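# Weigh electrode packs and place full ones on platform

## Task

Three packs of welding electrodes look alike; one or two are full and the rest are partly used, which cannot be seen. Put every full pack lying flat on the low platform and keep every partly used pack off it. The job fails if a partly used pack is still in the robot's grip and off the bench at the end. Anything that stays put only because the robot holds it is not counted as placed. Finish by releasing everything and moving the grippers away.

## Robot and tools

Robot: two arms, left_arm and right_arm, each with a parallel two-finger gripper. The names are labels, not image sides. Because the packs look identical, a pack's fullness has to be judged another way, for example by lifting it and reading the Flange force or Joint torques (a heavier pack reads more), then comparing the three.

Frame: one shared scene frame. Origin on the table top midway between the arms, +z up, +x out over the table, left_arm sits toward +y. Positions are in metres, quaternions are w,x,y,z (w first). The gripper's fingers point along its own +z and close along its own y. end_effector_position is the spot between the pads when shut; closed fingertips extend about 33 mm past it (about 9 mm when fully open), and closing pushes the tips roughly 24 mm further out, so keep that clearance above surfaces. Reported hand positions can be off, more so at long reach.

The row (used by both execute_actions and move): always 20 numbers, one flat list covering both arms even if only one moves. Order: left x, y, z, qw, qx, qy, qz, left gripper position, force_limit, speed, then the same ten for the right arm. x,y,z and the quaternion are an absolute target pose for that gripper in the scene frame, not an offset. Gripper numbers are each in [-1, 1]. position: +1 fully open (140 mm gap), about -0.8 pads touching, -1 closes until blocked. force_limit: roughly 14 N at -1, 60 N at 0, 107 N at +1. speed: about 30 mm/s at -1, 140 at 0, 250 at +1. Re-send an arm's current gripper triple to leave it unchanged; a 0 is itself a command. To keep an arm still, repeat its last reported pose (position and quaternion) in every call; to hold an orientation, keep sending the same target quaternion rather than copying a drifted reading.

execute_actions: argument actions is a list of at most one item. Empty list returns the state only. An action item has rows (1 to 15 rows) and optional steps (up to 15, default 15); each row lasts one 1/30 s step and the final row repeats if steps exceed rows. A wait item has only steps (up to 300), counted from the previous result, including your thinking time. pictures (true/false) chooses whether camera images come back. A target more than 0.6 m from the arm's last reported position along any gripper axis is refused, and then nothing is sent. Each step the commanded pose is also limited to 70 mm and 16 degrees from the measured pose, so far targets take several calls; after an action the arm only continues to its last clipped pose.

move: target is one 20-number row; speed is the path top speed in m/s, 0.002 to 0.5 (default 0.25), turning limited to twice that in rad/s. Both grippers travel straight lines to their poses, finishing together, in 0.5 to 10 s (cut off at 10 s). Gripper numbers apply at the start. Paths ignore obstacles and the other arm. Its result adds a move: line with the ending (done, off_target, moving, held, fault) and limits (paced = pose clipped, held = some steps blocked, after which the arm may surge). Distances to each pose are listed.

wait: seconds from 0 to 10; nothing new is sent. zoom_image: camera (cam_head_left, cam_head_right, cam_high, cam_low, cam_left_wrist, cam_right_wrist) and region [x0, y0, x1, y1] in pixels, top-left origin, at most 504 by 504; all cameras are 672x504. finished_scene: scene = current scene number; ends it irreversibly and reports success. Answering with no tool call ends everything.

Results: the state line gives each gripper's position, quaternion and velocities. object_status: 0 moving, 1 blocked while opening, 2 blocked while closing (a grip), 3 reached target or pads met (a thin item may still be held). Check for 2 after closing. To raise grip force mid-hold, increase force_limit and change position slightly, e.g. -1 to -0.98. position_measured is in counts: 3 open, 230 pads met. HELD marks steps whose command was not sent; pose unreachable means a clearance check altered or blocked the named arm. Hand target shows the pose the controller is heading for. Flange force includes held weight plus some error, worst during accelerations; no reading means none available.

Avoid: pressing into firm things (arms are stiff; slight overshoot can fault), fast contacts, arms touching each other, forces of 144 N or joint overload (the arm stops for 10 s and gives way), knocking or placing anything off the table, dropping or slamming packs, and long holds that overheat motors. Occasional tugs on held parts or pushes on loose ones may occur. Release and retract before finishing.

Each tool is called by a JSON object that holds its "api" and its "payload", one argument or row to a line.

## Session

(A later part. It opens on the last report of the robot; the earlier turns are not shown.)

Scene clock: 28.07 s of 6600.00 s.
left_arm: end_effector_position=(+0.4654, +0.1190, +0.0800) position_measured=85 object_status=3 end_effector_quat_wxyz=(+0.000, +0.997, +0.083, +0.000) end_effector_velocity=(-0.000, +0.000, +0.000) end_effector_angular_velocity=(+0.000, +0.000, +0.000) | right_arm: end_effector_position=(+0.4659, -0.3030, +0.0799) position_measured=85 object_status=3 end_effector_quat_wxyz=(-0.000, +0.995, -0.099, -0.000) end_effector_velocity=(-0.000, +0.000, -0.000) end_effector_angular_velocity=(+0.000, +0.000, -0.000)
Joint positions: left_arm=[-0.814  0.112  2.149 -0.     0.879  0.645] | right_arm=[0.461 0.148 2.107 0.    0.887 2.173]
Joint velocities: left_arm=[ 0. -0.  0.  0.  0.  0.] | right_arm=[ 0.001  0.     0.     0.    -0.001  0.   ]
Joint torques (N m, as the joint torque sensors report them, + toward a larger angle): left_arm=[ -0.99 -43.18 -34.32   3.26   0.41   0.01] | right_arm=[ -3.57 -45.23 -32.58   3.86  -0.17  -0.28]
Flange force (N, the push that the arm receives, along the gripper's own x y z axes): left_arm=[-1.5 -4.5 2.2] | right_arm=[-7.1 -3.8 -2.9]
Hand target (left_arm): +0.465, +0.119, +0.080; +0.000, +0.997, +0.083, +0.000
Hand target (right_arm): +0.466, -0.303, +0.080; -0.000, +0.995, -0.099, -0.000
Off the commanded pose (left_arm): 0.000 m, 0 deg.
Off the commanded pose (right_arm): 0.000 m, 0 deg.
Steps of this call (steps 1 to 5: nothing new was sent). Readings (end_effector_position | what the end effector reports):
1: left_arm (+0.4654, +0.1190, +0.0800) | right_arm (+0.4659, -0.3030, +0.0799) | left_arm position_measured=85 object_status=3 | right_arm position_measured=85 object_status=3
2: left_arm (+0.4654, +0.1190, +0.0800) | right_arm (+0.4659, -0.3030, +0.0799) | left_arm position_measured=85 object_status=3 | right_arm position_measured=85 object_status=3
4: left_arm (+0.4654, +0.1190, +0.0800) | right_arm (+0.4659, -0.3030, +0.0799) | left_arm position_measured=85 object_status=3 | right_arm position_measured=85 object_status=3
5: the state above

{"api": "move", "payload": {
  "target": [0.466,0.1185,0.036,0,0.9965,0.0837,0,0.2,0.4,0, 0.466,-0.303,0.036,0,0.995,-0.0993,0,0.2,0.4,0],
  "speed": 0.1
}}

{"api": "execute_actions", "payload": {
  "actions": [
    {"rows":[[0.466,0.1185,0.036,0,0.9965,0.0837,0,-1,0.4,-0.5, 0.466,-0.303,0.036,0,0.995,-0.0993,0,-1,0.4,-0.5]],"steps":15}
  ],
  "pictures": false
}}

{"api": "move", "payload": {
  "target": [0.4654,0.119,0.08,0,0.9965,0.0837,0,-1,0.4,-0.5, 0.466,-0.303,0.08,0,0.995,-0.0993,0,-1,0.4,-0.5],
  "speed": 0.1
}}

{"api": "execute_actions", "payload": {
  "actions": [
    {"steps":5}
  ],
  "pictures": false
}}

{"api": "execute_actions", "payload": {
  "actions": [
    {"steps":5}
  ],
  "pictures": false
}}

{"api": "execute_actions", "payload": {
  "actions": [
    {"steps":5}
  ],
  "pictures": false
}}

Scene clock: 36.40 s of 6600.00 s.
left_arm: end_effector_position=(+0.4660, +0.1184, +0.0361) position_measured=104 object_status=3 end_effector_quat_wxyz=(+0.000, +0.996, +0.084, -0.000) end_effector_velocity=(+0.000, +0.000, -0.001) end_effector_angular_velocity=(+0.000, +0.000, +0.000) | right_arm: end_effector_position=(+0.4660, -0.3030, +0.0361) position_measured=104 object_status=3 end_effector_quat_wxyz=(-0.000, +0.995, -0.099, -0.000) end_effector_velocity=(-0.001, -0.000, -0.001) end_effector_angular_velocity=(-0.000, +0.002, -0.001)
Joint positions: left_arm=[-0.813  0.171  2.184 -0.     0.787  0.645] | right_arm=[0.461 0.203 2.142 0.    0.796 2.173]
Joint velocities: left_arm=[ 0.     0.002  0.001 -0.    -0.002  0.   ] | right_arm=[-0.     0.002  0.001  0.001 -0.001  0.   ]
Joint torques (N m, as the joint torque sensors report them, + toward a larger angle): left_arm=[ -3.27 -47.94 -30.62   3.12   0.    -0.14] | right_arm=[ -3.87 -54.59 -30.39   3.43  -0.68   0.04]
Flange force (N, the push that the arm receives, along the gripper's own x y z axes): left_arm=[4.6 -4.7 1.9] | right_arm=[-0.4 -8.9 4.2]
Hand target (left_arm): +0.466, +0.118, +0.036; +0.000, +0.996, +0.084, -0.000
Hand target (right_arm): +0.466, -0.303, +0.036; -0.000, +0.995, -0.099, -0.000
Off the commanded pose (left_arm): 0.000 m, 0 deg.
Off the commanded pose (right_arm): 0.000 m, 0 deg.
After step 90, 4.53 s passed at rest.
move: done
camera_calibration (this result's frames):
cam_left_wrist: T_world_to_cam=[[0.155649, -0.987351, -0.0302016, 0.0531974], [-0.905585, -0.154838, 0.394894, 0.434305], [-0.394575, -0.0341148, -0.91823, 0.417243], [0, 0, 0, 1]] pos_world=[0.549653, 0.134006, 0.213227]
cam_right_wrist: T_world_to_cam=[[-0.252898, -0.967435, 0.0105925, -0.180327], [-0.878981, 0.234322, 0.415313, 0.468556], [-0.404271, 0.0957211, -0.909617, 0.44035], [0, 0, 0, 1]] pos_world=[0.544268, -0.326398, 0.207862]

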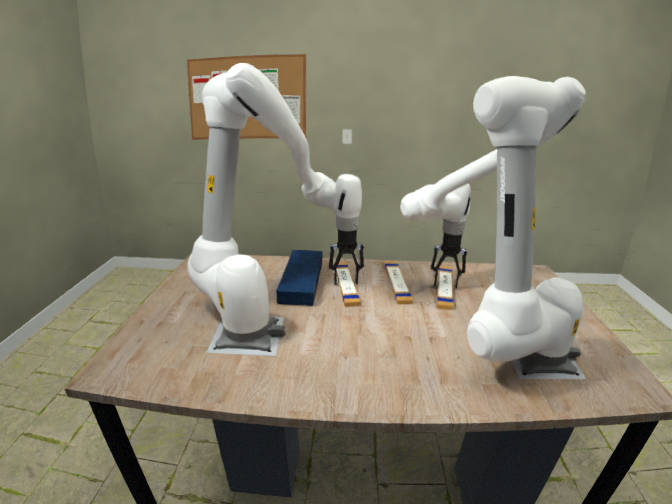

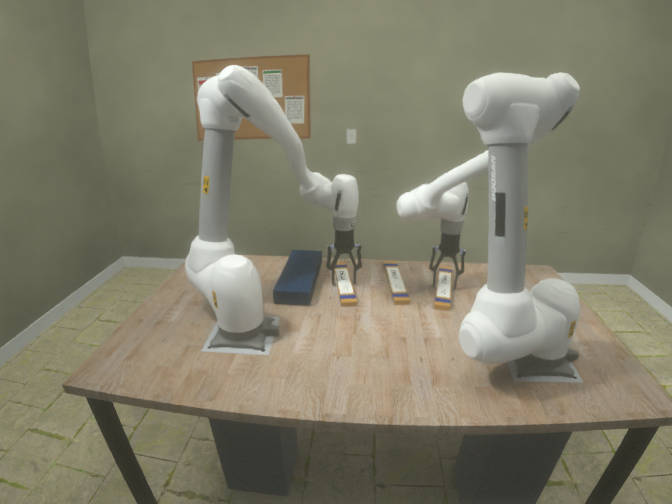

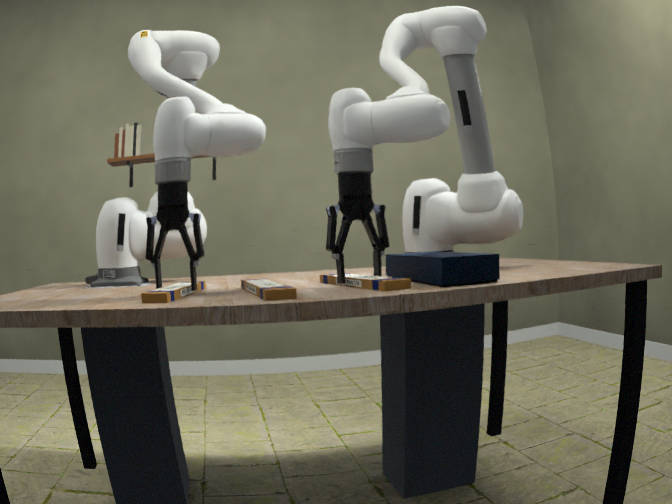

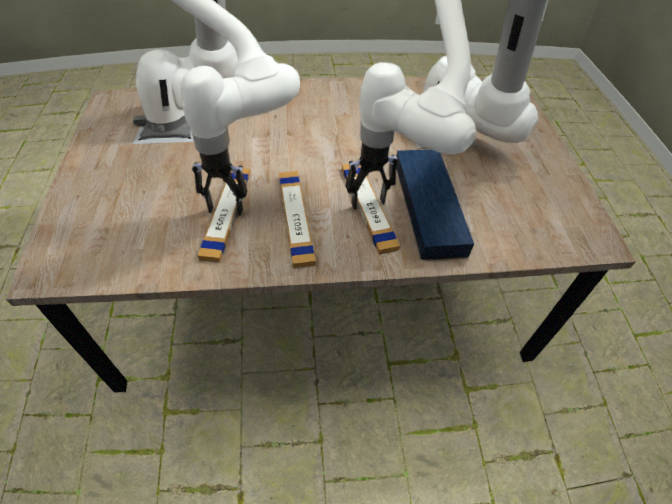

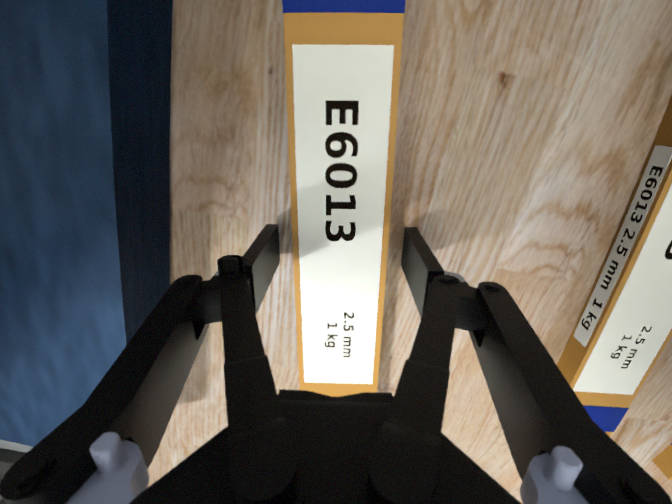

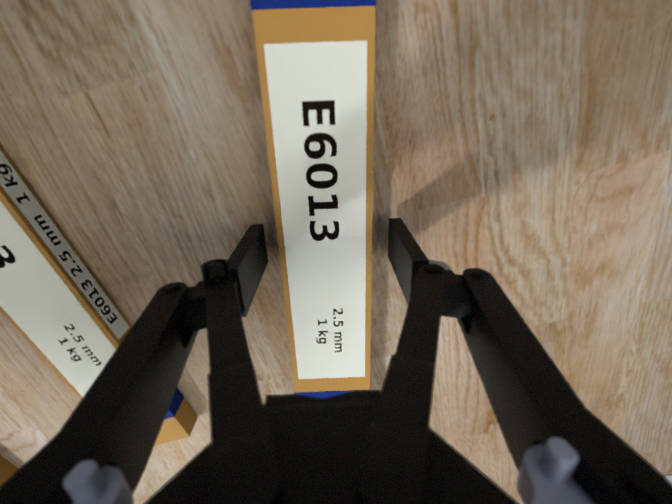

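Scene clock: 36.90 s of 6600.00 s.
left_arm: end_effector_position=(+0.4660, +0.1185, +0.0360) position_measured=146 object_status=0 end_effector_quat_wxyz=(-0.000, +0.996, +0.084, -0.000) end_effector_velocity=(+0.000, +0.000, -0.000) end_effector_angular_velocity=(-0.000, -0.000, +0.001) | right_arm: end_effector_position=(+0.4661, -0.3030, +0.0360) position_measured=146 object_status=0 end_effector_quat_wxyz=(-0.000, +0.995, -0.099, +0.000) end_effector_velocity=(+0.001, +0.000, +0.000) end_effector_angular_velocity=(+0.001, -0.001, -0.000)
Joint positions: left_arm=[-0.813  0.171  2.184 -0.     0.786  0.645] | right_arm=[ 0.461  0.203  2.142 -0.     0.796  2.173]
Joint velocities: left_arm=[ 0.001  0.    -0.     0.    -0.    -0.   ] | right_arm=[-0.     0.    -0.001  0.    -0.    -0.   ]
Joint torques (N m, as the joint torque sensors report them, + toward a larger angle): left_arm=[ -2.33 -19.17 -19.24   3.12  -5.49   0.52] | right_arm=[ -3.83 -19.35 -11.2    3.09  -3.2   -0.26]
Flange force (N, the push that the arm receives, along the gripper's own x y z axes): left_arm=[-9.4 -16.7 -58.7] | right_arm=[-10.4 -1.5 -62.7]
Hand target (left_arm): +0.466, +0.118, +0.036; -0.000, +0.996, +0.084, -0.000
Hand target (right_arm): +0.466, -0.303, +0.036; -0.000, +0.995, -0.099, +0.000
Off the commanded pose (left_arm): 0.000 m, 0 deg.
Off the commanded pose (right_arm): 0.000 m, 0 deg.
Steps of this call (steps 1 to 15: all 15 steps of this action). Readings (end_effector_position | what the end effector reports):
1: left_arm (+0.4660, +0.1184, +0.0360) | right_arm (+0.4660, -0.3030, +0.0360) | left_arm position_measured=104 object_status=0 | right_arm position_measured=104 object_status=0
2: left_arm (+0.4660, +0.1184, +0.0360) | right_arm (+0.4660, -0.3030, +0.0360) | left_arm position_measured=105 object_status=0 | right_arm position_measured=105 object_status=0
4: left_arm (+0.4660, +0.1185, +0.0360) | right_arm (+0.4660, -0.3030, +0.0360) | left_arm position_measured=114 object_status=0 | right_arm position_measured=114 object_status=0
8: left_arm (+0.4660, +0.1185, +0.0360) | right_arm (+0.4660, -0.3030, +0.0360) | left_arm position_measured=132 object_status=0 | right_arm position_measured=132 object_status=0
15: the state above

Scene clock: 37.93 s of 6600.00 s.
left_arm: end_effector_position=(+0.4653, +0.1191, +0.0799) position_measured=146 object_status=2 end_effector_quat_wxyz=(-0.000, +0.996, +0.084, +0.000) end_effector_velocity=(-0.000, +0.000, +0.001) end_effector_angular_velocity=(+0.000, +0.000, +0.001) | right_arm: end_effector_position=(+0.4660, -0.3030, +0.0799) position_measured=147 object_status=2 end_effector_quat_wxyz=(+0.000, +0.995, -0.099, -0.000) end_effector_velocity=(+0.000, +0.000, +0.001) end_effector_angular_velocity=(+0.000, -0.001, +0.001)
Joint positions: left_arm=[-0.814  0.113  2.149  0.     0.88   0.644] | right_arm=[ 0.462  0.148  2.107 -0.     0.887  2.173]
Joint velocities: left_arm=[ 0.    -0.001 -0.    -0.     0.002 -0.   ] | right_arm=[ 0.    -0.001 -0.001 -0.     0.001 -0.   ]
Joint torques (N m, as the joint torque sensors report them, + toward a larger angle): left_arm=[ -0.87 -47.1  -36.02   3.32   0.28   0.  ] | right_arm=[ -3.84 -55.91 -35.47   3.7   -0.14  -0.08]
Flange force (N, the push that the arm receives, along the gripper's own x y z axes): left_arm=[0.2 -2.4 8.6] | right_arm=[0.8 -10.3 12.6]
Hand target (left_arm): +0.465, +0.119, +0.080; -0.000, +0.996, +0.084, +0.000
Hand target (right_arm): +0.466, -0.303, +0.080; +0.000, +0.995, -0.099, +0.000
Off the commanded pose (left_arm): 0.000 m, 0 deg.
Off the commanded pose (right_arm): 0.000 m, 0 deg.
move: done
camera_calibration (this result's frames):
cam_left_wrist: T_world_to_cam=[[0.155892, -0.987306, -0.0303947, 0.0552265], [-0.905579, -0.155141, 0.394789, 0.416506], [-0.394493, -0.0340194, -0.918269, 0.457233], [0, 0, 0, 1]] pos_world=[0.548945, 0.134697, 0.25711]
cam_right_wrist: T_world_to_cam=[[-0.252848, -0.967446, 0.0108074, -0.180844], [-0.878991, 0.234369, 0.415267, 0.450385], [-0.404281, 0.0955, -0.909635, 0.480223], [0, 0, 0, 1]] pos_world=[0.544303, -0.326375, 0.251752]

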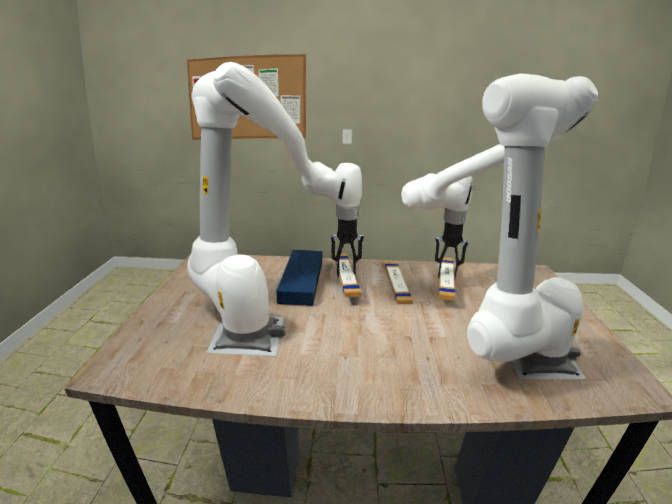

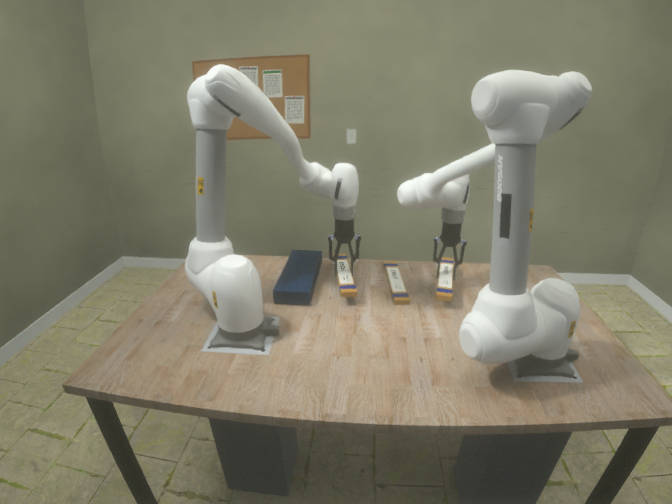

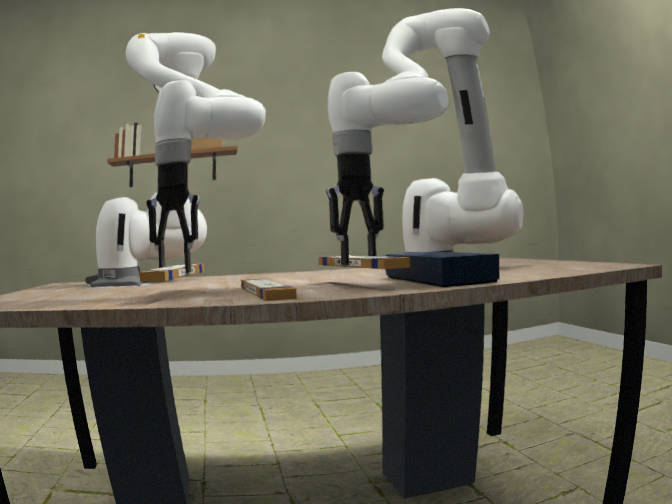

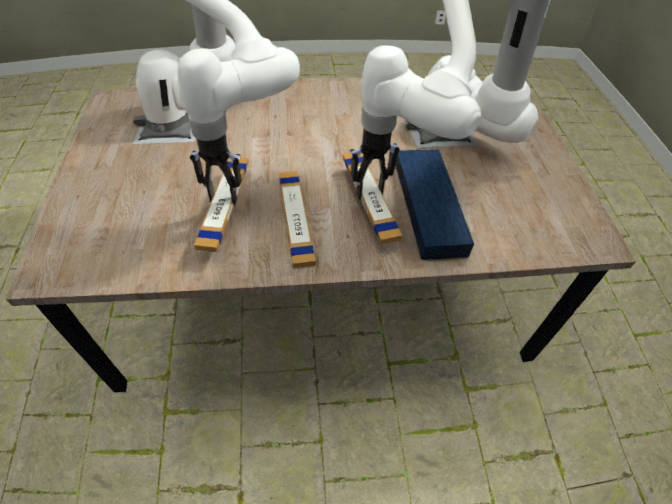

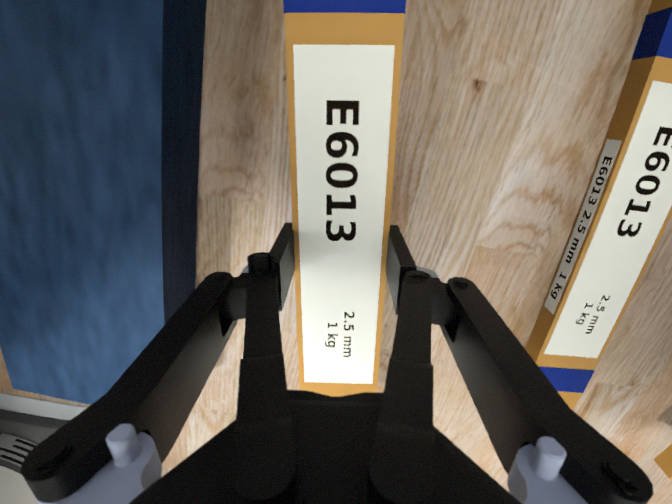

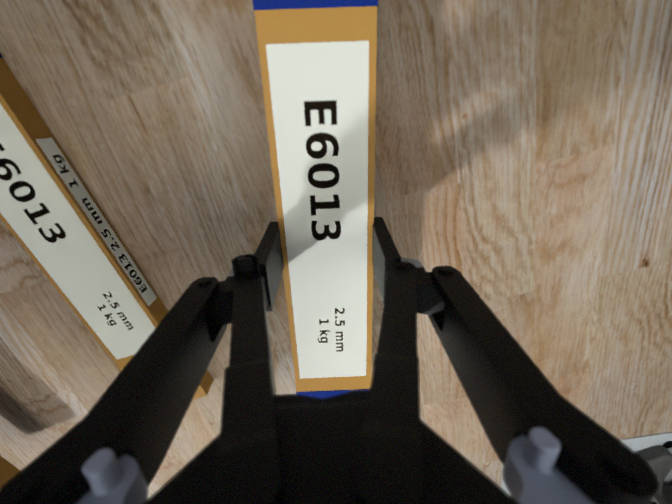

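Scene clock: 38.10 s of 6600.00 s.
left_arm: end_effector_position=(+0.4654, +0.1191, +0.0800) position_measured=146 object_status=2 end_effector_quat_wxyz=(-0.000, +0.996, +0.084, +0.000) end_effector_velocity=(+0.001, +0.000, +0.000) end_effector_angular_velocity=(+0.000, -0.000, +0.001) | right_arm: end_effector_position=(+0.4660, -0.3030, +0.0800) position_measured=147 object_status=2 end_effector_quat_wxyz=(+0.000, +0.995, -0.099, +0.000) end_effector_velocity=(-0.001, +0.000, +0.000) end_effector_angular_velocity=(+0.001, +0.000, -0.000)
Joint positions: left_arm=[-0.814  0.113  2.149  0.     0.88   0.644] | right_arm=[ 0.462  0.148  2.107 -0.     0.887  2.173]
Joint velocities: left_arm=[ 0.001  0.    -0.001  0.     0.     0.   ] | right_arm=[ 0.    -0.001  0.001  0.001 -0.    -0.   ]
Joint torques (N m, as the joint torque sensors report them, + toward a larger angle): left_arm=[ -1.59 -48.13 -37.44   3.52   0.32   0.18] | right_arm=[ -1.36 -50.56 -37.74   3.77   0.19  -0.08]
Flange force (N, the push that the arm receives, along the gripper's own x y z axes): left_arm=[0.5 -3.8 11.0] | right_arm=[-6.4 1.2 8.2]
Hand target (left_arm): +0.465, +0.119, +0.080; -0.000, +0.996, +0.084, +0.000
Hand target (right_arm): +0.466, -0.303, +0.080; +0.000, +0.995, -0.099, +0.000
Off the commanded pose (left_arm): 0.000 m, 0 deg.
Off the commanded pose (right_arm): 0.000 m, 0 deg.
Steps of this call (steps 1 to 5: nothing new was sent). Readings (end_effector_position | what the end effector reports):
1: left_arm (+0.4654, +0.1191, +0.0800) | right_arm (+0.4660, -0.3030, +0.0800) | left_arm position_measured=146 object_status=2 | right_arm position_measured=147 object_status=2
2: left_arm (+0.4654, +0.1191, +0.0800) | right_arm (+0.4660, -0.3030, +0.0800) | left_arm position_measured=146 object_status=2 | right_arm position_measured=147 object_status=2
4: left_arm (+0.4654, +0.1191, +0.0800) | right_arm (+0.4660, -0.3030, +0.0800) | left_arm position_measured=146 object_status=2 | right_arm position_measured=147 object_status=2
5: the state above

Scene clock: 38.27 s of 6600.00 s.
left_arm: end_effector_position=(+0.4654, +0.1191, +0.0800) position_measured=146 object_status=2 end_effector_quat_wxyz=(-0.000, +0.996, +0.084, +0.000) end_effector_velocity=(+0.000, -0.001, +0.000) end_effector_angular_velocity=(-0.001, -0.000, -0.000) | right_arm: end_effector_position=(+0.4660, -0.3030, +0.0800) position_measured=147 object_status=2 end_effector_quat_wxyz=(+0.000, +0.995, -0.099, +0.000) end_effector_velocity=(-0.001, -0.000, -0.001) end_effector_angular_velocity=(-0.002, +0.003, +0.001)
Joint positions: left_arm=[-0.814  0.112  2.149  0.     0.88   0.644] | right_arm=[ 0.462  0.148  2.107 -0.     0.887  2.173]
Joint velocities: left_arm=[-0.001  0.    -0.001 -0.     0.     0.   ] | right_arm=[ 0.     0.002  0.    -0.001  0.001 -0.   ]
Joint torques (N m, as the joint torque sensors report them, + toward a larger angle): left_arm=[ -0.11 -46.08 -37.79   3.66   0.09   0.2 ] | right_arm=[ -3.03 -54.   -39.     3.79  -0.38   0.04]
Flange force (N, the push that the arm receives, along the gripper's own x y z axes): left_arm=[-4.2 -4.6 8.0] | right_arm=[-4.9 -3.4 13.0]
Hand target (left_arm): +0.465, +0.119, +0.080; -0.000, +0.996, +0.084, +0.000
Hand target (right_arm): +0.466, -0.303, +0.080; +0.000, +0.995, -0.099, +0.000
Off the commanded pose (left_arm): 0.000 m, 0 deg.
Off the commanded pose (right_arm): 0.000 m, 0 deg.
Steps of this call (steps 1 to 5: nothing new was sent). Readings (end_effector_position | what the end effector reports):
1: left_arm (+0.4654, +0.1191, +0.0800) | right_arm (+0.4660, -0.3030, +0.0800) | left_arm position_measured=146 object_status=2 | right_arm position_measured=147 object_status=2
2: left_arm (+0.4654, +0.1191, +0.0800) | right_arm (+0.4660, -0.3030, +0.0800) | left_arm position_measured=146 object_status=2 | right_arm position_measured=147 object_status=2
4: left_arm (+0.4654, +0.1191, +0.0800) | right_arm (+0.4660, -0.3030, +0.0800) | left_arm position_measured=146 object_status=2 | right_arm position_measured=147 object_status=2
5: the state above

Scene clock: 38.43 s of 6600.00 s.
left_arm: end_effector_position=(+0.4654, +0.1191, +0.0800) position_measured=146 object_status=2 end_effector_quat_wxyz=(-0.000, +0.996, +0.084, +0.000) end_effector_velocity=(-0.001, -0.001, -0.000) end_effector_angular_velocity=(+0.000, +0.001, -0.001) | right_arm: end_effector_position=(+0.4660, -0.3030, +0.0800) position_measured=147 object_status=2 end_effector_quat_wxyz=(+0.000, +0.995, -0.099, +0.000) end_effector_velocity=(-0.000, +0.000, -0.000) end_effector_angular_velocity=(+0.001, +0.001, -0.001)
Joint positions: left_arm=[-0.814  0.112  2.149  0.     0.88   0.644] | right_arm=[ 0.462  0.148  2.107 -0.     0.887  2.173]
Joint velocities: left_arm=[-0.001  0.    -0.    -0.     0.001  0.   ] | right_arm=[ 0.     0.     0.     0.001 -0.    -0.   ]
Joint torques (N m, as the joint torque sensors report them, + toward a larger angle): left_arm=[ -0.6  -48.02 -36.96   3.86   0.37  -0.03] | right_arm=[ -1.   -53.28 -37.92   3.65  -0.23   0.28]
Flange force (N, the push that the arm receives, along the gripper's own x y z axes): left_arm=[-0.4 -2.2 10.5] | right_arm=[-1.8 -0.2 11.3]
Hand target (left_arm): +0.465, +0.119, +0.080; -0.000, +0.996, +0.084, +0.000
Hand target (right_arm): +0.466, -0.303, +0.080; +0.000, +0.995, -0.099, +0.000
Off the commanded pose (left_arm): 0.000 m, 0 deg.
Off the commanded pose (right_arm): 0.000 m, 0 deg.
Steps of this call (steps 1 to 5: nothing new was sent). Readings (end_effector_position | what the end effector reports):
1: left_arm (+0.4654, +0.1191, +0.0800) | right_arm (+0.4660, -0.3030, +0.0800) | left_arm position_measured=146 object_status=2 | right_arm position_measured=147 object_status=2
2: left_arm (+0.4654, +0.1191, +0.0800) | right_arm (+0.4660, -0.3030, +0.0800) | left_arm position_measured=146 object_status=2 | right_arm position_measured=147 object_status=2
4: left_arm (+0.4654, +0.1191, +0.0800) | right_arm (+0.4660, -0.3030, +0.0800) | left_arm position_measured=146 object_status=2 | right_arm position_measured=147 object_status=2
5: the state above

{"api": "execute_actions", "payload": {
  "actions": [
    {"steps":1}
  ],
  "pictures": false
}}

{"api": "execute_actions", "payload": {
  "actions": [
    {"steps":2}
  ],
  "pictures": false
}}

{"api": "execute_actions", "payload": {
  "actions": [
    {"steps":2}
  ],
  "pictures": false
}}

{"api": "execute_actions", "payload": {
  "actions": [
    {"steps":2}
  ],
  "pictures": false
}}

{"api": "execute_actions", "payload": {
  "actions": [
    {"steps":2}
  ],
  "pictures": false
}}

Scene clock: 52.43 s of 6600.00 s.
left_arm: end_effector_position=(+0.4654, +0.1191, +0.0800) position_measured=146 object_status=2 end_effector_quat_wxyz=(-0.000, +0.996, +0.084, +0.000) end_effector_velocity=(+0.000, -0.000, +0.000) end_effector_angular_velocity=(-0.001, -0.000, +0.000) | right_arm: end_effector_position=(+0.4660, -0.3030, +0.0800) position_measured=147 object_status=2 end_effector_quat_wxyz=(+0.000, +0.995, -0.099, +0.000) end_effector_velocity=(-0.001, -0.000, -0.001) end_effector_angular_velocity=(-0.000, +0.003, -0.001)
Joint positions: left_arm=[-0.814  0.112  2.149  0.     0.88   0.644] | right_arm=[ 0.462  0.148  2.107 -0.     0.887  2.173]
Joint velocities: left_arm=[ 0.    -0.    -0.001 -0.     0.     0.   ] | right_arm=[-0.     0.001  0.     0.001  0.002 -0.   ]
Joint torques (N m, as the joint torque sensors report them, + toward a larger angle): left_arm=[ -2.32 -46.59 -36.97   3.4    0.72   0.41] | right_arm=[ -4.26 -53.28 -37.99   3.68  -0.27  -0.15]
Flange force (N, the push that the arm receives, along the gripper's own x y z axes): left_arm=[0.4 -5.7 9.4] | right_arm=[-5.9 -5.8 11.2]
Hand target (left_arm): +0.465, +0.119, +0.080; -0.000, +0.996, +0.084, +0.000
Hand target (right_arm): +0.466, -0.303, +0.080; +0.000, +0.995, -0.099, +0.000
Off the commanded pose (left_arm): 0.000 m, 0 deg.
Off the commanded pose (right_arm): 0.000 m, 0 deg.
Steps of this call (steps 1 to 90: nothing new was sent; then 11.00 s passed at rest). Readings (end_effector_position | what the end effector reports):
1: left_arm (+0.4654, +0.1191, +0.0800) | right_arm (+0.4660, -0.3030, +0.0800) | left_arm position_measured=146 object_status=2 | right_arm position_measured=147 object_status=2
2: left_arm (+0.4654, +0.1191, +0.0800) | right_arm (+0.4660, -0.3030, +0.0800) | left_arm position_measured=146 object_status=2 | right_arm position_measured=147 object_status=2
4: left_arm (+0.4654, +0.1191, +0.0800) | right_arm (+0.4660, -0.3030, +0.0800) | left_arm position_measured=146 object_status=2 | right_arm position_measured=147 object_status=2
8: left_arm (+0.4654, +0.1191, +0.0800) | right_arm (+0.4660, -0.3030, +0.0800) | left_arm position_measured=146 object_status=2 | right_arm position_measured=147 object_status=2
90: the state above

Scene clock: 52.50 s of 6600.00 s.
left_arm: end_effector_position=(+0.4654, +0.1191, +0.0800) position_measured=146 object_status=2 end_effector_quat_wxyz=(-0.000, +0.996, +0.084, +0.000) end_effector_velocity=(+0.000, -0.001, +0.000) end_effector_angular_velocity=(-0.001, +0.000, -0.000) | right_arm: end_effector_position=(+0.4660, -0.3030, +0.0800) position_measured=147 object_status=2 end_effector_quat_wxyz=(+0.000, +0.995, -0.099, +0.000) end_effector_velocity=(-0.001, -0.001, -0.001) end_effector_angular_velocity=(-0.002, +0.002, +0.000)
Joint positions: left_arm=[-0.814  0.112  2.149  0.     0.88   0.644] | right_arm=[ 0.462  0.148  2.107 -0.     0.887  2.173]
Joint velocities: left_arm=[-0.     0.    -0.001 -0.001  0.     0.   ] | right_arm=[-0.     0.001  0.002 -0.001  0.     0.   ]
Joint torques (N m, as the joint torque sensors report them, + toward a larger angle): left_arm=[ -0.57 -47.28 -37.79   3.59   0.47   0.16] | right_arm=[ -3.04 -53.38 -36.94   3.82  -0.59  -0.11]
Flange force (N, the push that the arm receives, along the gripper's own x y z axes): left_arm=[-2.5 -4.0 10.5] | right_arm=[-3.0 -5.2 10.1]
Hand target (left_arm): +0.465, +0.119, +0.080; -0.000, +0.996, +0.084, +0.000
Hand target (right_arm): +0.466, -0.303, +0.080; +0.000, +0.995, -0.099, +0.000
Off the commanded pose (left_arm): 0.000 m, 0 deg.
Off the commanded pose (right_arm): 0.000 m, 0 deg.
Steps of this call (steps 1 to 2: nothing new was sent). Readings (end_effector_position | what the end effector reports):
1: left_arm (+0.4654, +0.1191, +0.0800) | right_arm (+0.4660, -0.3030, +0.0800) | left_arm position_measured=146 object_status=2 | right_arm position_measured=147 object_status=2
2: the state above

Scene clock: 52.57 s of 6600.00 s.
left_arm: end_effector_position=(+0.4654, +0.1191, +0.0800) position_measured=146 object_status=2 end_effector_quat_wxyz=(-0.000, +0.996, +0.084, +0.000) end_effector_velocity=(+0.000, +0.000, +0.000) end_effector_angular_velocity=(-0.000, +0.000, +0.001) | right_arm: end_effector_position=(+0.4660, -0.3030, +0.0800) position_measured=147 object_status=2 end_effector_quat_wxyz=(+0.000, +0.995, -0.099, +0.000) end_effector_velocity=(+0.000, +0.001, +0.001) end_effector_angular_velocity=(+0.001, -0.001, +0.001)
Joint positions: left_arm=[-0.814  0.112  2.149  0.     0.88   0.644] | right_arm=[ 0.462  0.148  2.107 -0.     0.887  2.173]
Joint velocities: left_arm=[ 0.001 -0.    -0.    -0.     0.     0.   ] | right_arm=[ 0.001 -0.    -0.001  0.    -0.    -0.   ]
Joint torques (N m, as the joint torque sensors report them, + toward a larger angle): left_arm=[ -0.64 -46.88 -37.     3.3   -0.03   0.2 ] | right_arm=[ -0.62 -52.49 -37.17   3.7   -0.33  -0.06]
Flange force (N, the push that the arm receives, along the gripper's own x y z axes): left_arm=[-1.8 -3.2 8.2] | right_arm=[-1.9 -0.3 9.4]
Hand target (left_arm): +0.465, +0.119, +0.080; -0.000, +0.996, +0.084, +0.000
Hand target (right_arm): +0.466, -0.303, +0.080; +0.000, +0.995, -0.099, +0.000
Off the commanded pose (left_arm): 0.000 m, 0 deg.
Off the commanded pose (right_arm): 0.000 m, 0 deg.
Steps of this call (steps 1 to 2: nothing new was sent). Readings (end_effector_position | what the end effector reports):
1: left_arm (+0.4654, +0.1191, +0.0800) | right_arm (+0.4660, -0.3030, +0.0800) | left_arm position_measured=146 object_status=2 | right_arm position_measured=147 object_status=2
2: the state above

Scene clock: 52.63 s of 6600.00 s.
left_arm: end_effector_position=(+0.4654, +0.1191, +0.0800) position_measured=146 object_status=2 end_effector_quat_wxyz=(-0.000, +0.996, +0.084, +0.000) end_effector_velocity=(+0.000, +0.001, +0.000) end_effector_angular_velocity=(+0.001, +0.000, +0.000) | right_arm: end_effector_position=(+0.4660, -0.3030, +0.0800) position_measured=147 object_status=2 end_effector_quat_wxyz=(+0.000, +0.995, -0.099, +0.000) end_effector_velocity=(+0.001, +0.001, -0.000) end_effector_angular_velocity=(+0.002, -0.001, -0.000)
Joint positions: left_arm=[-0.814  0.112  2.149  0.     0.88   0.644] | right_arm=[ 0.462  0.148  2.107 -0.     0.887  2.173]
Joint velocities: left_arm=[ 0.001 -0.     0.     0.001  0.001 -0.   ] | right_arm=[ 0.     0.001 -0.     0.001 -0.002 -0.   ]
Joint torques (N m, as the joint torque sensors report them, + toward a larger angle): left_arm=[ -1.15 -46.71 -36.64   3.54   0.22   0.24] | right_arm=[ -4.3  -52.46 -36.9    3.66  -0.65  -0.2 ]
Flange force (N, the push that the arm receives, along the gripper's own x y z axes): left_arm=[-0.8 -3.9 8.0] | right_arm=[-4.8 -6.8 9.2]
Hand target (left_arm): +0.465, +0.119, +0.080; -0.000, +0.996, +0.084, +0.000
Hand target (right_arm): +0.466, -0.303, +0.080; +0.000, +0.995, -0.099, +0.000
Off the commanded pose (left_arm): 0.000 m, 0 deg.
Off the commanded pose (right_arm): 0.000 m, 0 deg.
Steps of this call (steps 1 to 2: nothing new was sent). Readings (end_effector_position | what the end effector reports):
1: left_arm (+0.4654, +0.1191, +0.0800) | right_arm (+0.4660, -0.3030, +0.0800) | left_arm position_measured=146 object_status=2 | right_arm position_measured=147 object_status=2
2: the state above

Scene clock: 52.70 s of 6600.00 s.
left_arm: end_effector_position=(+0.4654, +0.1191, +0.0800) position_measured=146 object_status=2 end_effector_quat_wxyz=(-0.000, +0.996, +0.084, +0.000) end_effector_velocity=(+0.000, +0.000, +0.000) end_effector_angular_velocity=(-0.000, -0.000, -0.000) | right_arm: end_effector_position=(+0.4660, -0.3030, +0.0800) position_measured=147 object_status=2 end_effector_quat_wxyz=(+0.000, +0.995, -0.099, +0.000) end_effector_velocity=(-0.001, -0.000, +0.000) end_effector_angular_velocity=(-0.000, +0.002, -0.000)
Joint positions: left_arm=[-0.814  0.112  2.149  0.     0.88   0.644] | right_arm=[ 0.462  0.148  2.107 -0.     0.887  2.173]
Joint velocities: left_arm=[ 0.    -0.001 -0.     0.     0.     0.   ] | right_arm=[ 0.    -0.001  0.     0.001  0.002  0.   ]
Joint torques (N m, as the joint torque sensors report them, + toward a larger angle): left_arm=[ -0.45 -47.16 -37.     3.71   0.35   0.22] | right_arm=[ -2.13 -53.11 -38.16   3.59  -0.56   0.26]
Flange force (N, the push that the arm receives, along the gripper's own x y z axes): left_arm=[-2.0 -2.8 9.2] | right_arm=[-4.0 -1.5 10.2]
Hand target (left_arm): +0.465, +0.119, +0.080; -0.000, +0.996, +0.084, +0.000
Hand target (right_arm): +0.466, -0.303, +0.080; +0.000, +0.995, -0.099, +0.000
Off the commanded pose (left_arm): 0.000 m, 0 deg.
Off the commanded pose (right_arm): 0.000 m, 0 deg.
Steps of this call (steps 1 to 2: nothing new was sent). Readings (end_effector_position | what the end effector reports):
1: left_arm (+0.4654, +0.1191, +0.0800) | right_arm (+0.4660, -0.3030, +0.0800) | left_arm position_measured=146 object_status=2 | right_arm position_measured=147 object_status=2
2: the state above


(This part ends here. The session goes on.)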